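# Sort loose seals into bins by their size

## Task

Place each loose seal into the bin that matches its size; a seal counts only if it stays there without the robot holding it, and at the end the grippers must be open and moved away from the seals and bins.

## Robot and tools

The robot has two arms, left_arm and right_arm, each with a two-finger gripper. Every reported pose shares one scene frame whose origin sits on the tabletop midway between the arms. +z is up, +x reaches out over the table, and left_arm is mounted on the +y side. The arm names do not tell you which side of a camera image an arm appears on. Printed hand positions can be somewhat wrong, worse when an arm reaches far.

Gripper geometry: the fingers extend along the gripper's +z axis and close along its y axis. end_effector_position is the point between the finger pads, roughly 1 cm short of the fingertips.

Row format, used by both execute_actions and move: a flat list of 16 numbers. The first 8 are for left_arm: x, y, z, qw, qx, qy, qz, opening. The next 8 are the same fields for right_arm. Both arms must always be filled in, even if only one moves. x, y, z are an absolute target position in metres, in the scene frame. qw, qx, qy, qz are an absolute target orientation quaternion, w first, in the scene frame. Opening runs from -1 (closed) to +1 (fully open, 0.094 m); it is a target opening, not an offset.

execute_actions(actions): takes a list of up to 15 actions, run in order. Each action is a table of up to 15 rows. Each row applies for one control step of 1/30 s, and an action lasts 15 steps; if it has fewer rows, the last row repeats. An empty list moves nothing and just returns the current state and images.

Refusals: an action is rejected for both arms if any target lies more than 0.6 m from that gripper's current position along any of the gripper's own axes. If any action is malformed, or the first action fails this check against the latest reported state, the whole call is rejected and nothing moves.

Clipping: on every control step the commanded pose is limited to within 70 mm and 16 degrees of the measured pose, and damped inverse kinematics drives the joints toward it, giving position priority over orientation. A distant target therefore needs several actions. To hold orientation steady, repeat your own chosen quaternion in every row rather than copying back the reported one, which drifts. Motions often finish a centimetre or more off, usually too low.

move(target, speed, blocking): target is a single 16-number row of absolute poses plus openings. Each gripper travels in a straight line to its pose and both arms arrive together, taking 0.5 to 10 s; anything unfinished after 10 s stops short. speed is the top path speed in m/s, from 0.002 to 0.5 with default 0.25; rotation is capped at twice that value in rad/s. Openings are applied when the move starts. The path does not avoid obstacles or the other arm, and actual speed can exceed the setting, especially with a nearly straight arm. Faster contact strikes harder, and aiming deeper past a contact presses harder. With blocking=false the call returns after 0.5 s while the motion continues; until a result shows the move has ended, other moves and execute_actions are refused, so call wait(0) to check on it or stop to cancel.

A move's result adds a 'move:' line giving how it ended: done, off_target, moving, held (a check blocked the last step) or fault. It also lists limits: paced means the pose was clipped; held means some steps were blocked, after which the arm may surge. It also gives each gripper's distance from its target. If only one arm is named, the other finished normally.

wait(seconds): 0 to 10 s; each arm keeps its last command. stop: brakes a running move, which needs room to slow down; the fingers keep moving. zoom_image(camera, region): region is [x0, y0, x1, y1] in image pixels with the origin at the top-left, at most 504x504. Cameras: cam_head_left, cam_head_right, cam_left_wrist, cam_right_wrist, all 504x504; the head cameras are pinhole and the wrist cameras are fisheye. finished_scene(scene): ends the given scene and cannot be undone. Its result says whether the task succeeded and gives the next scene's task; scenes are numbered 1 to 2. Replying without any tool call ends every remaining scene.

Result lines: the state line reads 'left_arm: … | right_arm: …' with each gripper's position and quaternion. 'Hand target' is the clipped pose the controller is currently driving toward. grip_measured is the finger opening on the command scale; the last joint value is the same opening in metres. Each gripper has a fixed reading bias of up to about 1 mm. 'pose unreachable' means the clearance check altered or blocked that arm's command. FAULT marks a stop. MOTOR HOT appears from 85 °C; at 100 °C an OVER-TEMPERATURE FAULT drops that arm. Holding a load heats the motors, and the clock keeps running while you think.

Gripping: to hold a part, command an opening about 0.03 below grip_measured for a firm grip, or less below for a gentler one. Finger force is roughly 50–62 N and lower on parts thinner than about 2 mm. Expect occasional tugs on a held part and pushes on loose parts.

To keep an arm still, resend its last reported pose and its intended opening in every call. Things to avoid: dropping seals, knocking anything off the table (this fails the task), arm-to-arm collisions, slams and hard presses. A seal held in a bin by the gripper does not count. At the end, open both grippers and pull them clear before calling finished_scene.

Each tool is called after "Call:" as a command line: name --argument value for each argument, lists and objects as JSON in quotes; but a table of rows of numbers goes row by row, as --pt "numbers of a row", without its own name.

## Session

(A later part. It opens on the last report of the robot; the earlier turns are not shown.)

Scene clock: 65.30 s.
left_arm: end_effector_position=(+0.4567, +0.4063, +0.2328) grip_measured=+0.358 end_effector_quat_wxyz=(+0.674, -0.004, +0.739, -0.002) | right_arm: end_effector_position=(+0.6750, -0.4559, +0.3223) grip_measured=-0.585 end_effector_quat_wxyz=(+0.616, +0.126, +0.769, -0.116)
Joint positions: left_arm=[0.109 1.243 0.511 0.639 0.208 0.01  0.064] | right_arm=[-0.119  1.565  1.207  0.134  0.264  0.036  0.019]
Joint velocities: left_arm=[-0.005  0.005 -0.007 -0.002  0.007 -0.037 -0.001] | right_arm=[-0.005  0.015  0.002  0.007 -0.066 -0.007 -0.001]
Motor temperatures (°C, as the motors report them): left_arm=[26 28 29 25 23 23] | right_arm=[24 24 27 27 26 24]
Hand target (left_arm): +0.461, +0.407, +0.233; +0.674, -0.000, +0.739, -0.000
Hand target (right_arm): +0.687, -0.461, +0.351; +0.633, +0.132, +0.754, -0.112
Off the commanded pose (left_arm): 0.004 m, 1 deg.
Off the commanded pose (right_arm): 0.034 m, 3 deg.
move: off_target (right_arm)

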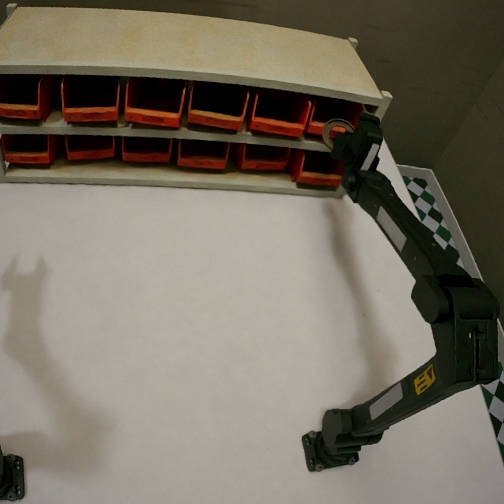

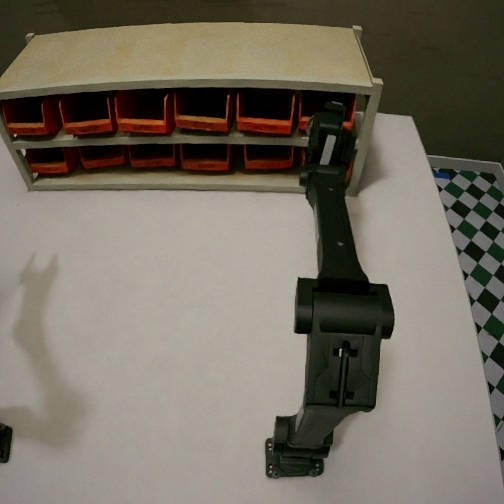

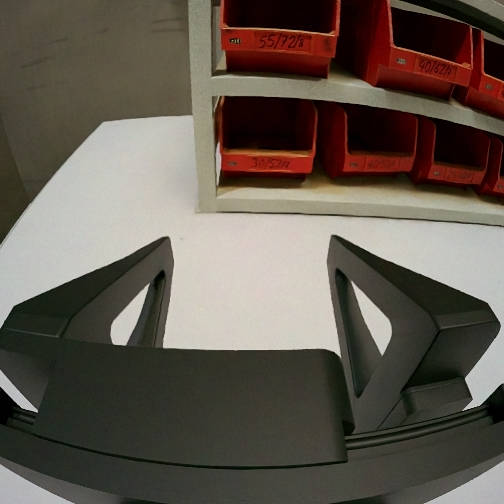

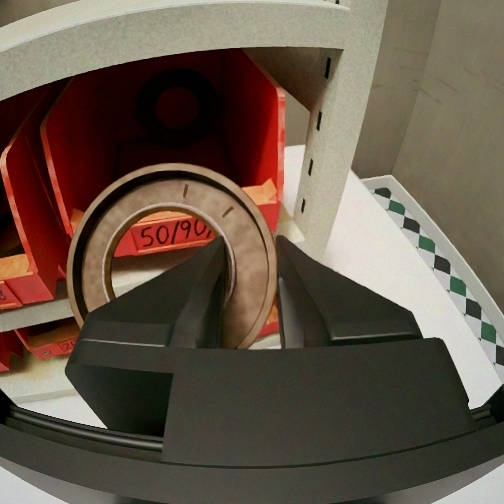

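Call:
move --target '[0.461,0.4069,0.2328,0.674,0,0.739,0,0.36, 0.745,-0.462,0.35,0.64,0.131,0.748,-0.113,-0.62]' --speed 0.05

Scene clock: 68.37 s.
left_arm: end_effector_position=(+0.4567, +0.4063, +0.2328) grip_measured=+0.358 end_effector_quat_wxyz=(+0.674, -0.004, +0.739, -0.002) | right_arm: end_effector_position=(+0.7298, -0.4602, +0.3224) grip_measured=-0.585 end_effector_quat_wxyz=(+0.624, +0.127, +0.762, -0.115)
Joint positions: left_arm=[0.109 1.243 0.511 0.639 0.208 0.01  0.064] | right_arm=[-0.119  1.702  1.366  0.134  0.264  0.036  0.019]
Joint velocities: left_arm=[ 0.005 -0.005  0.032  0.012  0.022 -0.007 -0.   ] | right_arm=[-0.005 -0.005 -0.002 -0.007 -0.037  0.095 -0.001]
Motor temperatures (°C, as the motors report them): left_arm=[26 28 29 25 23 23] | right_arm=[24 24 27 27 26 24]
Hand target (left_arm): +0.461, +0.407, +0.233; +0.674, -0.000, +0.739, +0.000
Hand target (right_arm): +0.742, -0.463, +0.349; +0.641, +0.130, +0.748, -0.113
Off the commanded pose (left_arm): 0.004 m, 1 deg.
Off the commanded pose (right_arm): 0.032 m, 3 deg.
move: off_target (right_arm)

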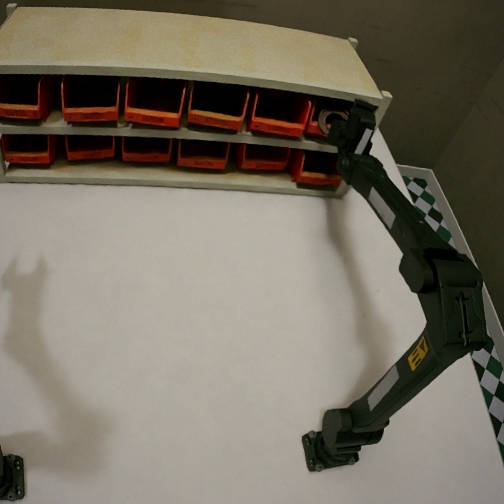

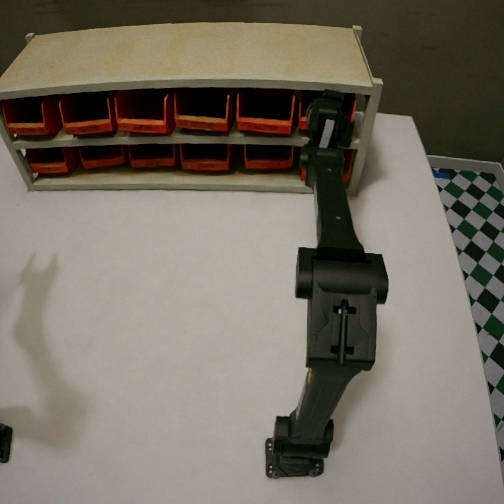

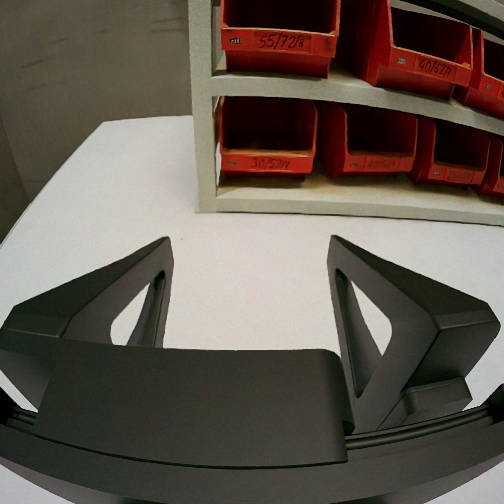

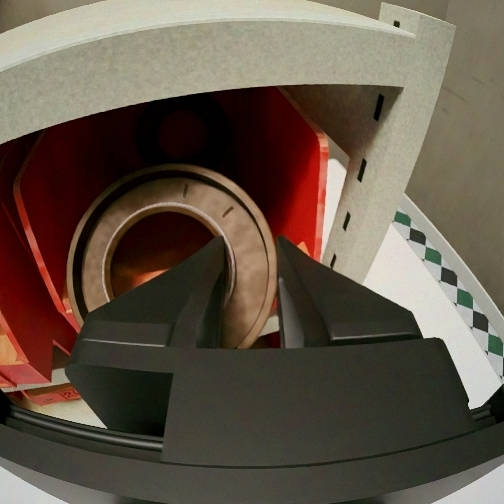

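Call:
move --target '[0.461,0.4069,0.2328,0.674,0,0.739,0,0.36, 0.785,-0.46,0.342,0.655,0.128,0.735,-0.115,-0.62]' --speed 0.04

Scene clock: 70.73 s.
left_arm: end_effector_position=(+0.4567, +0.4063, +0.2328) grip_measured=+0.358 end_effector_quat_wxyz=(+0.674, -0.004, +0.739, -0.002) | right_arm: end_effector_position=(+0.7671, -0.4634, +0.3140) grip_measured=-0.585 end_effector_quat_wxyz=(+0.632, +0.130, +0.755, -0.115)
Joint positions: left_arm=[0.109 1.243 0.511 0.639 0.208 0.01  0.064] | right_arm=[-0.119  1.804  1.468  0.153  0.268  0.039  0.019]
Joint velocities: left_arm=[-0.005 -0.015 -0.022  0.002 -0.007  0.022  0.001] | right_arm=[ 0.005  0.005 -0.007  0.002  0.007 -0.022  0.   ]
Motor temperatures (°C, as the motors report them): left_arm=[26 28 29 25 23 23] | right_arm=[24 25 28 27 26 24]
Hand target (left_arm): +0.461, +0.407, +0.233; +0.674, -0.000, +0.739, -0.000
Hand target (right_arm): +0.782, -0.460, +0.341; +0.655, +0.128, +0.735, -0.115
Off the commanded pose (left_arm): 0.004 m, 1 deg.
Off the commanded pose (right_arm): 0.033 m, 4 deg.
move: off_target (right_arm)

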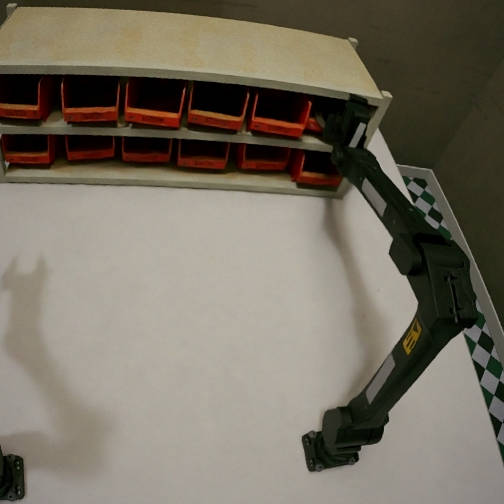

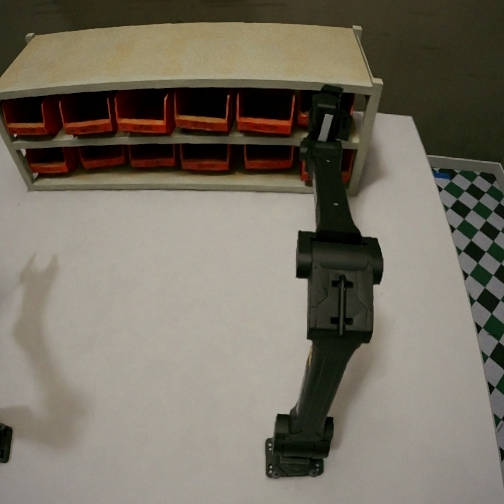

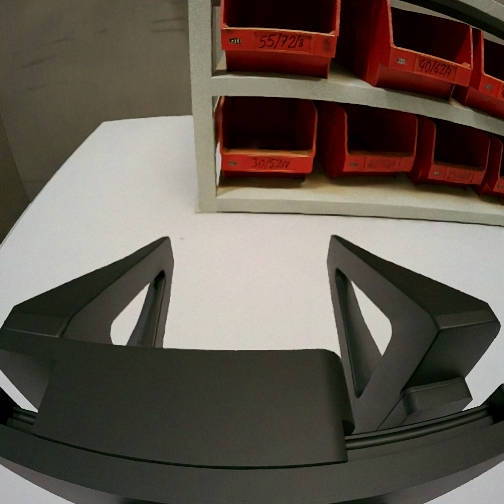

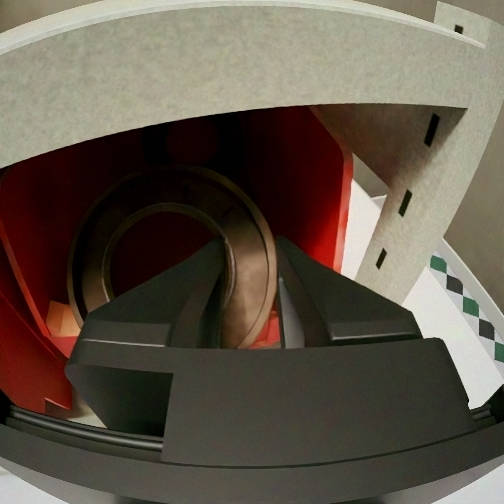

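Call:
zoom_image --camera "cam_head_left" --region '[280, 80, 390, 180]'

Region (280, 80, 390, 180) of cam_head_left's 504x504 image, scaled by 4.582, with more detail than that image has; it fills the top 458 rows of this view, and the rest is white.

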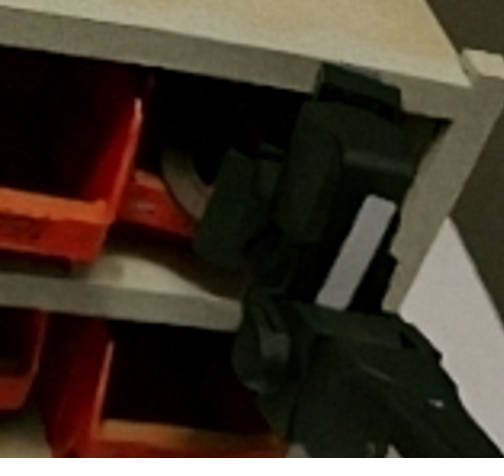

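Call:
move --target '[0.461,0.4069,0.2328,0.674,0,0.739,0,0.36, 0.785,-0.452,0.36,0.655,0.128,0.735,-0.115,-0.62]' --speed 0.03

Call:
zoom_image --camera "cam_head_left" --region '[280, 80, 390, 180]'

Scene clock: 74.57 s.
left_arm: end_effector_position=(+0.4567, +0.4063, +0.2328) grip_measured=+0.358 end_effector_quat_wxyz=(+0.674, -0.004, +0.739, -0.002) | right_arm: end_effector_position=(+0.7720, -0.4561, +0.3289) grip_measured=-0.585 end_effector_quat_wxyz=(+0.638, +0.129, +0.751, -0.116)
Joint positions: left_arm=[0.109 1.243 0.511 0.639 0.208 0.01  0.064] | right_arm=[-0.106  1.804  1.5    0.137  0.282  0.038  0.019]
Joint velocities: left_arm=[-0.005 -0.005  0.007 -0.002 -0.051  0.051 -0.   ] | right_arm=[-0.024 -0.005 -0.002 -0.012  0.022 -0.007  0.001]
Motor temperatures (°C, as the motors report them): left_arm=[26 27 29 25 23 23] | right_arm=[24 25 28 27 26 24]
Hand target (left_arm): +0.461, +0.407, +0.233; +0.674, -0.000, +0.739, -0.000
Hand target (right_arm): +0.782, -0.452, +0.360; +0.656, +0.128, +0.735, -0.115
Off the commanded pose (left_arm): 0.004 m, 1 deg.
Off the commanded pose (right_arm): 0.034 m, 3 deg.
move: off_target (right_arm)

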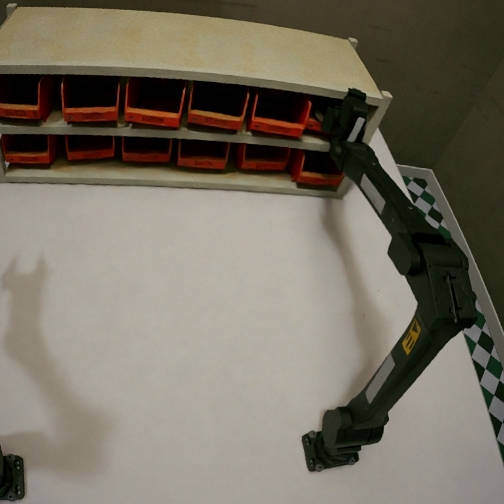

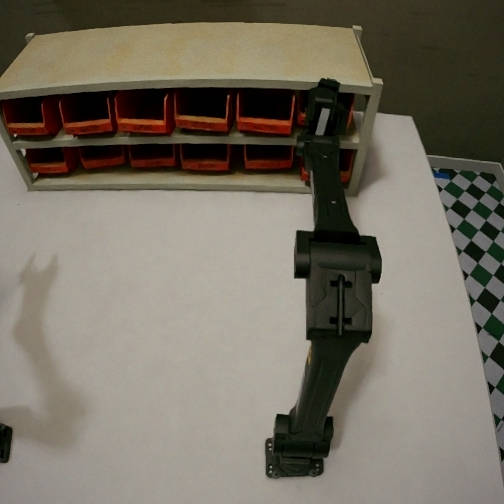

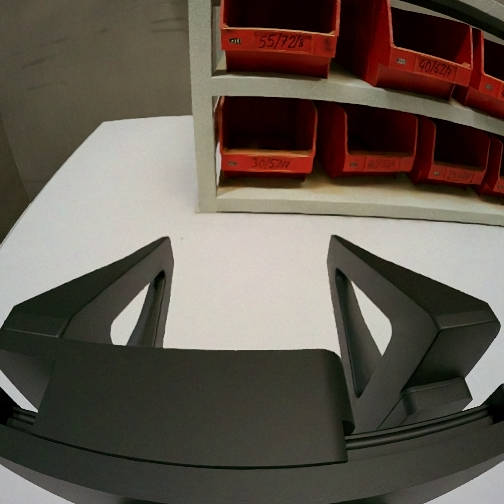

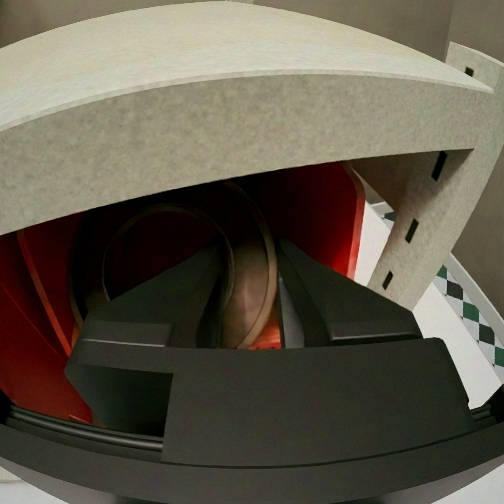

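Region (280, 80, 390, 180) of cam_head_left's 504x504 image, scaled by 4.582, with more detail than that image has; it fills the top 458 rows of this view, and the rest is white.

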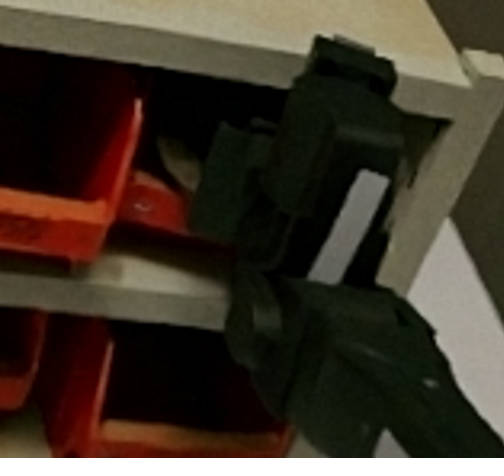

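Camera still has some room; advance 2 cm.

Call:
move --target '[0.461,0.4069,0.2328,0.674,0,0.739,0,0.36, 0.808,-0.459,0.358,0.655,0.128,0.735,-0.115,-0.62]' --speed 0.025

Call:
zoom_image --camera "cam_head_left" --region '[280, 80, 390, 180]'

Scene clock: 77.60 s.
left_arm: end_effector_position=(+0.4567, +0.4063, +0.2328) grip_measured=+0.358 end_effector_quat_wxyz=(+0.674, -0.004, +0.739, -0.002) | right_arm: end_effector_position=(+0.7937, -0.4573, +0.3334) grip_measured=-0.585 end_effector_quat_wxyz=(+0.641, +0.129, +0.748, -0.116)
Joint positions: left_arm=[0.109 1.243 0.511 0.639 0.208 0.01  0.064] | right_arm=[-0.106  1.856  1.581  0.116  0.281  0.036  0.019]
Joint velocities: left_arm=[-0.005 -0.005  0.012  0.002 -0.051  0.007  0.001] | right_arm=[-0.005 -0.005 -0.007 -0.012  0.022 -0.022 -0.   ]
Motor temperatures (°C, as the motors report them): left_arm=[26 27 29 25 23 23] | right_arm=[24 25 29 27 26 24]
Hand target (left_arm): +0.461, +0.407, +0.233; +0.674, -0.000, +0.739, -0.000
Hand target (right_arm): +0.805, -0.459, +0.358; +0.656, +0.128, +0.735, -0.115
Off the commanded pose (left_arm): 0.004 m, 1 deg.
Off the commanded pose (right_arm): 0.029 m, 2 deg.
move: off_target (right_arm)

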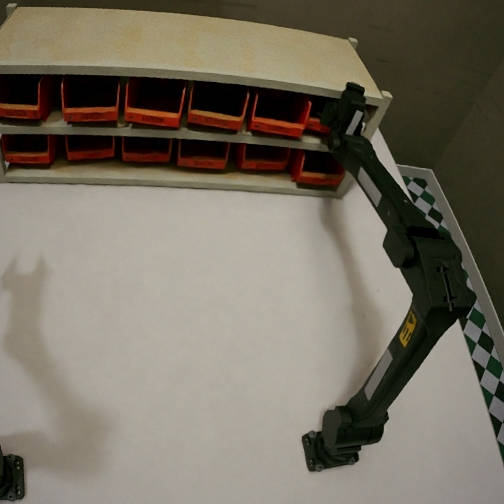

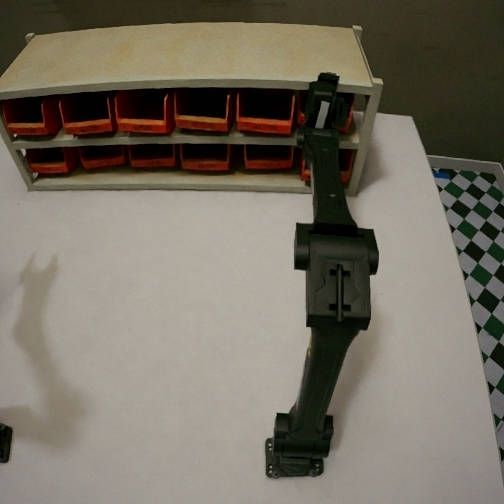

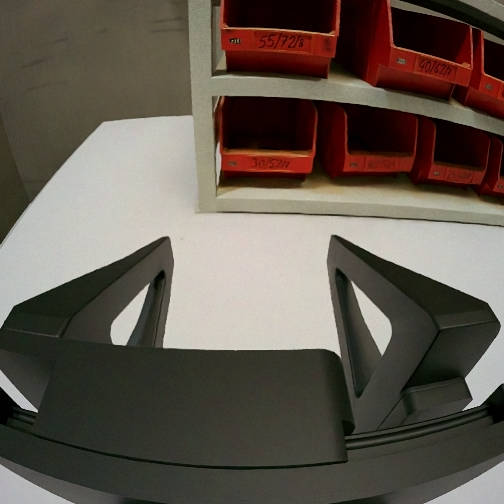

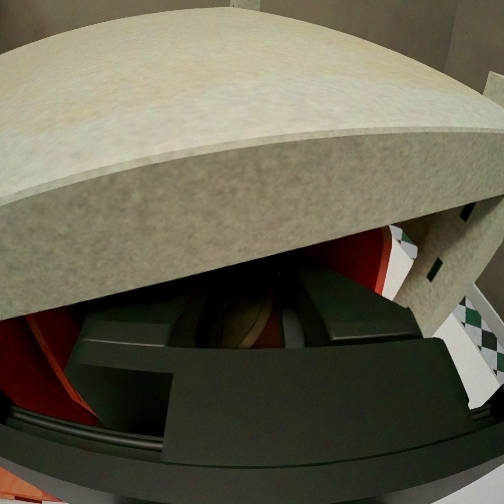

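Region (280, 80, 390, 180) of cam_head_left's 504x504 image, scaled by 4.582, with more detail than that image has; it fills the top 458 rows of this view, and the rest is white.

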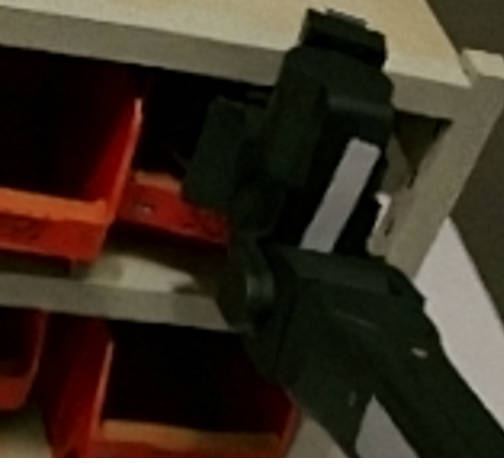

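Call:
execute_actions --actions '[[[0.461,0.4069,0.2328,0.674,0,0.739,0,0.36, 0.805,-0.459,0.358,0.655,0.128,0.735,-0.115,-0.45]]]'

Call:
move --target '[0.461,0.4069,0.2328,0.674,0,0.739,0,0.36, 0.74,-0.45,0.345,0.645,0.128,0.745,-0.115,-0.45]' --speed 0.06

Scene clock: 79.47 s.
left_arm: end_effector_position=(+0.4567, +0.4063, +0.2328) grip_measured=+0.358 end_effector_quat_wxyz=(+0.674, -0.004, +0.739, -0.002) | right_arm: end_effector_position=(+0.7938, -0.4572, +0.3327) grip_measured=-0.451 end_effector_quat_wxyz=(+0.641, +0.129, +0.748, -0.115)
Joint positions: left_arm=[0.109 1.243 0.511 0.639 0.208 0.01  0.064] | right_arm=[-0.106  1.856  1.581  0.116  0.28   0.036  0.026]
Joint velocities: left_arm=[ 0.005  0.015  0.027 -0.017  0.007 -0.066 -0.   ] | right_arm=[-0.024  0.005 -0.027  0.002 -0.066  0.022  0.   ]
Motor temperatures (°C, as the motors report them): left_arm=[26 27 29 25 23 23] | right_arm=[24 25 29 27 26 24]
Hand target (left_arm): +0.461, +0.407, +0.233; +0.674, -0.000, +0.739, -0.000
Hand target (right_arm): +0.803, -0.459, +0.358; +0.655, +0.128, +0.735, -0.115
Off the commanded pose (left_arm): 0.004 m, 1 deg.
Off the commanded pose (right_arm): 0.028 m, 2 deg.

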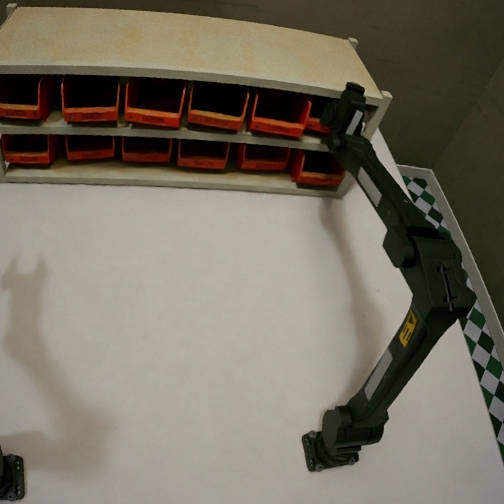

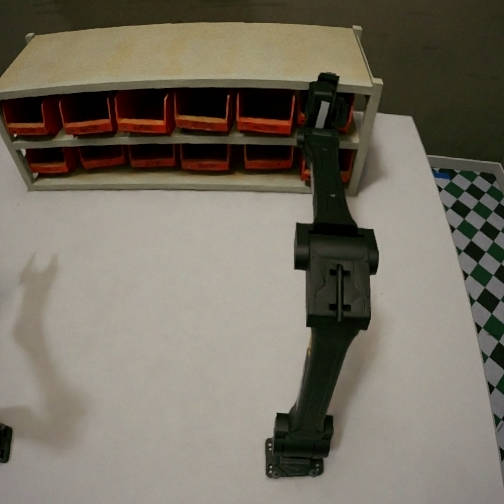

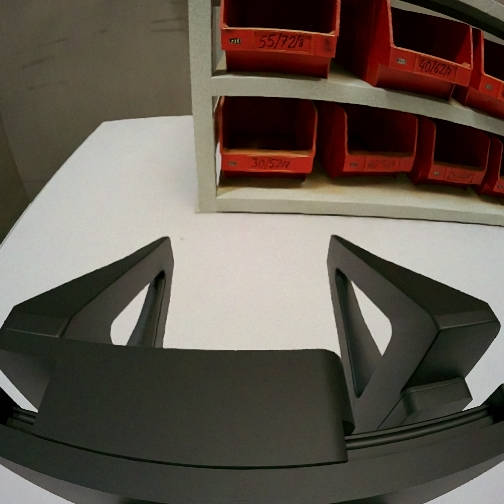

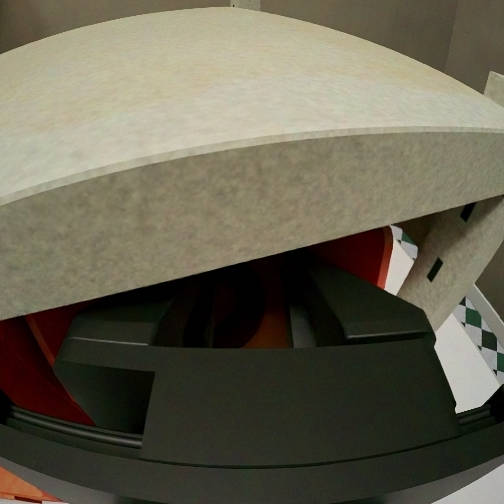

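Scene clock: 80.70 s.
left_arm: end_effector_position=(+0.4567, +0.4063, +0.2328) grip_measured=+0.358 end_effector_quat_wxyz=(+0.674, -0.004, +0.739, -0.002) | right_arm: end_effector_position=(+0.7421, -0.4541, +0.3287) grip_measured=-0.451 end_effector_quat_wxyz=(+0.630, +0.128, +0.757, -0.117)
Joint positions: left_arm=[0.109 1.243 0.511 0.639 0.208 0.01  0.064] | right_arm=[-0.106  1.728  1.407  0.136  0.282  0.036  0.026]
Joint velocities: left_arm=[ 0.005 -0.005 -0.012 -0.012 -0.022  0.007  0.   ] | right_arm=[-0.015 -0.005  0.002 -0.017 -0.066 -0.066 -0.   ]
Motor temperatures (°C, as the motors report them): left_arm=[26 27 29 25 23 23] | right_arm=[24 25 29 27 26 24]
Hand target (left_arm): +0.461, +0.407, +0.233; +0.674, -0.000, +0.739, -0.000
Hand target (right_arm): +0.740, -0.449, +0.346; +0.645, +0.128, +0.745, -0.115
Off the commanded pose (left_arm): 0.004 m, 1 deg.
Off the commanded pose (right_arm): 0.017 m, 2 deg.
move: off_target (right_arm)

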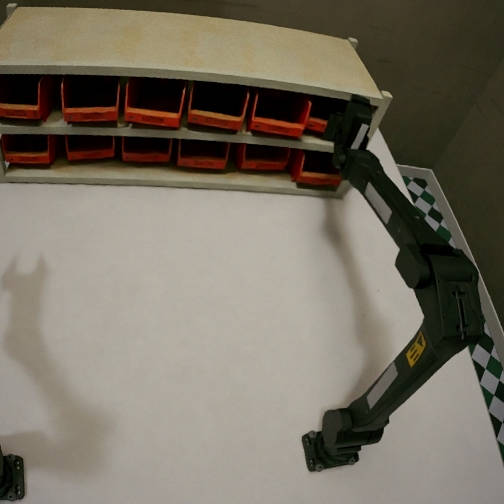

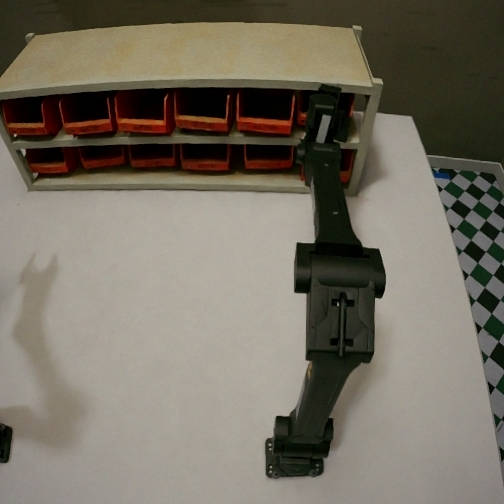

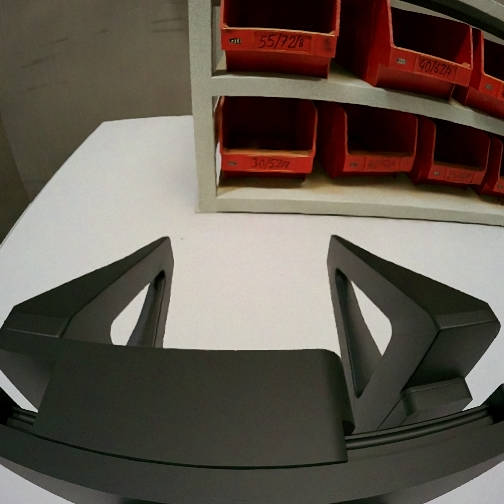

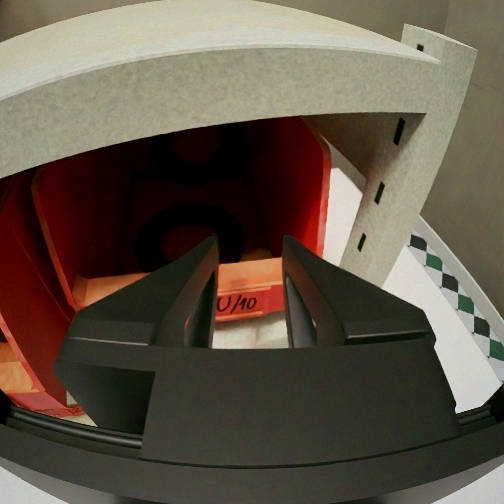

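Call:
move --target '[0.461,0.4069,0.2328,0.674,0,0.739,0,0.36, 0.5,-0.4,0.32,0.645,0.128,0.745,-0.115,-0.45]'

Call:
finished_scene --scene 1

Scene clock: 82.93 s.
left_arm: end_effector_position=(+0.4567, +0.4063, +0.2328) grip_measured=+0.358 end_effector_quat_wxyz=(+0.674, -0.004, +0.739, -0.002) | right_arm: end_effector_position=(+0.4990, -0.3980, +0.3213) grip_measured=-0.451 end_effector_quat_wxyz=(+0.644, +0.126, +0.745, -0.117)
Joint positions: left_arm=[0.109 1.243 0.511 0.639 0.208 0.01  0.064] | right_arm=[0.012 1.099 0.72  0.224 0.395 0.048 0.026]
Joint velocities: left_arm=[-0.005 -0.005  0.002 -0.022 -0.022 -0.037 -0.001] | right_arm=[0.005 0.005 0.007 0.007 0.022 0.022 0.001]
Motor temperatures (°C, as the motors report them): left_arm=[26 27 29 25 23 23] | right_arm=[24 25 29 27 26 24]
Hand target (left_arm): +0.461, +0.407, +0.233; +0.674, -0.000, +0.739, -0.000
Hand target (right_arm): +0.501, -0.396, +0.323; +0.645, +0.128, +0.745, -0.114
Off the commanded pose (left_arm): 0.004 m, 1 deg.
Off the commanded pose (right_arm): 0.003 m, 0 deg.
move: done

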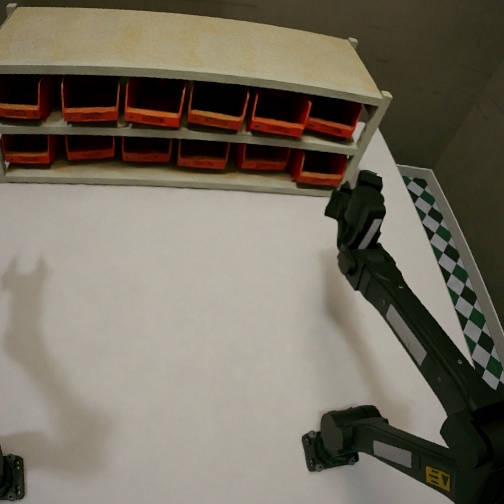

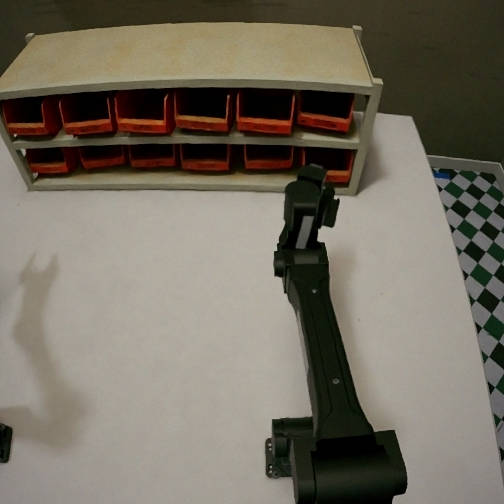

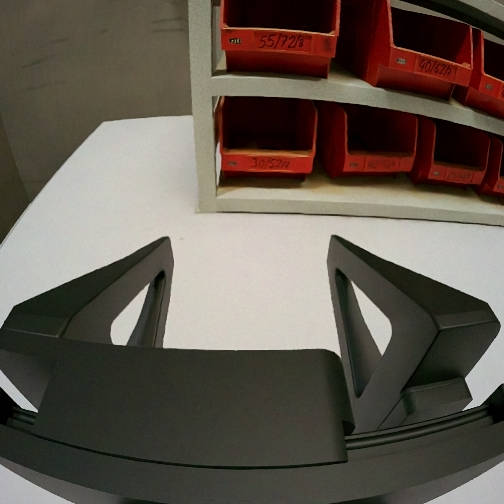

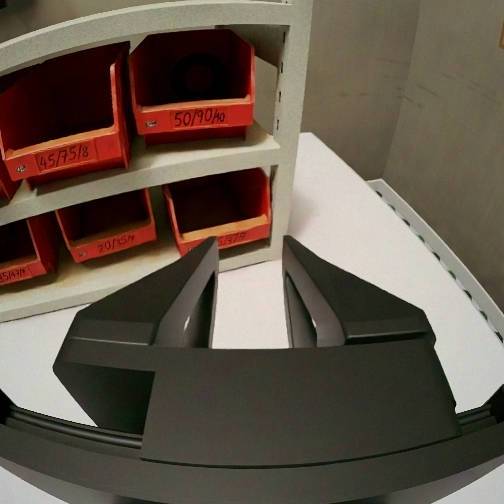

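The scene is finished: the task was done.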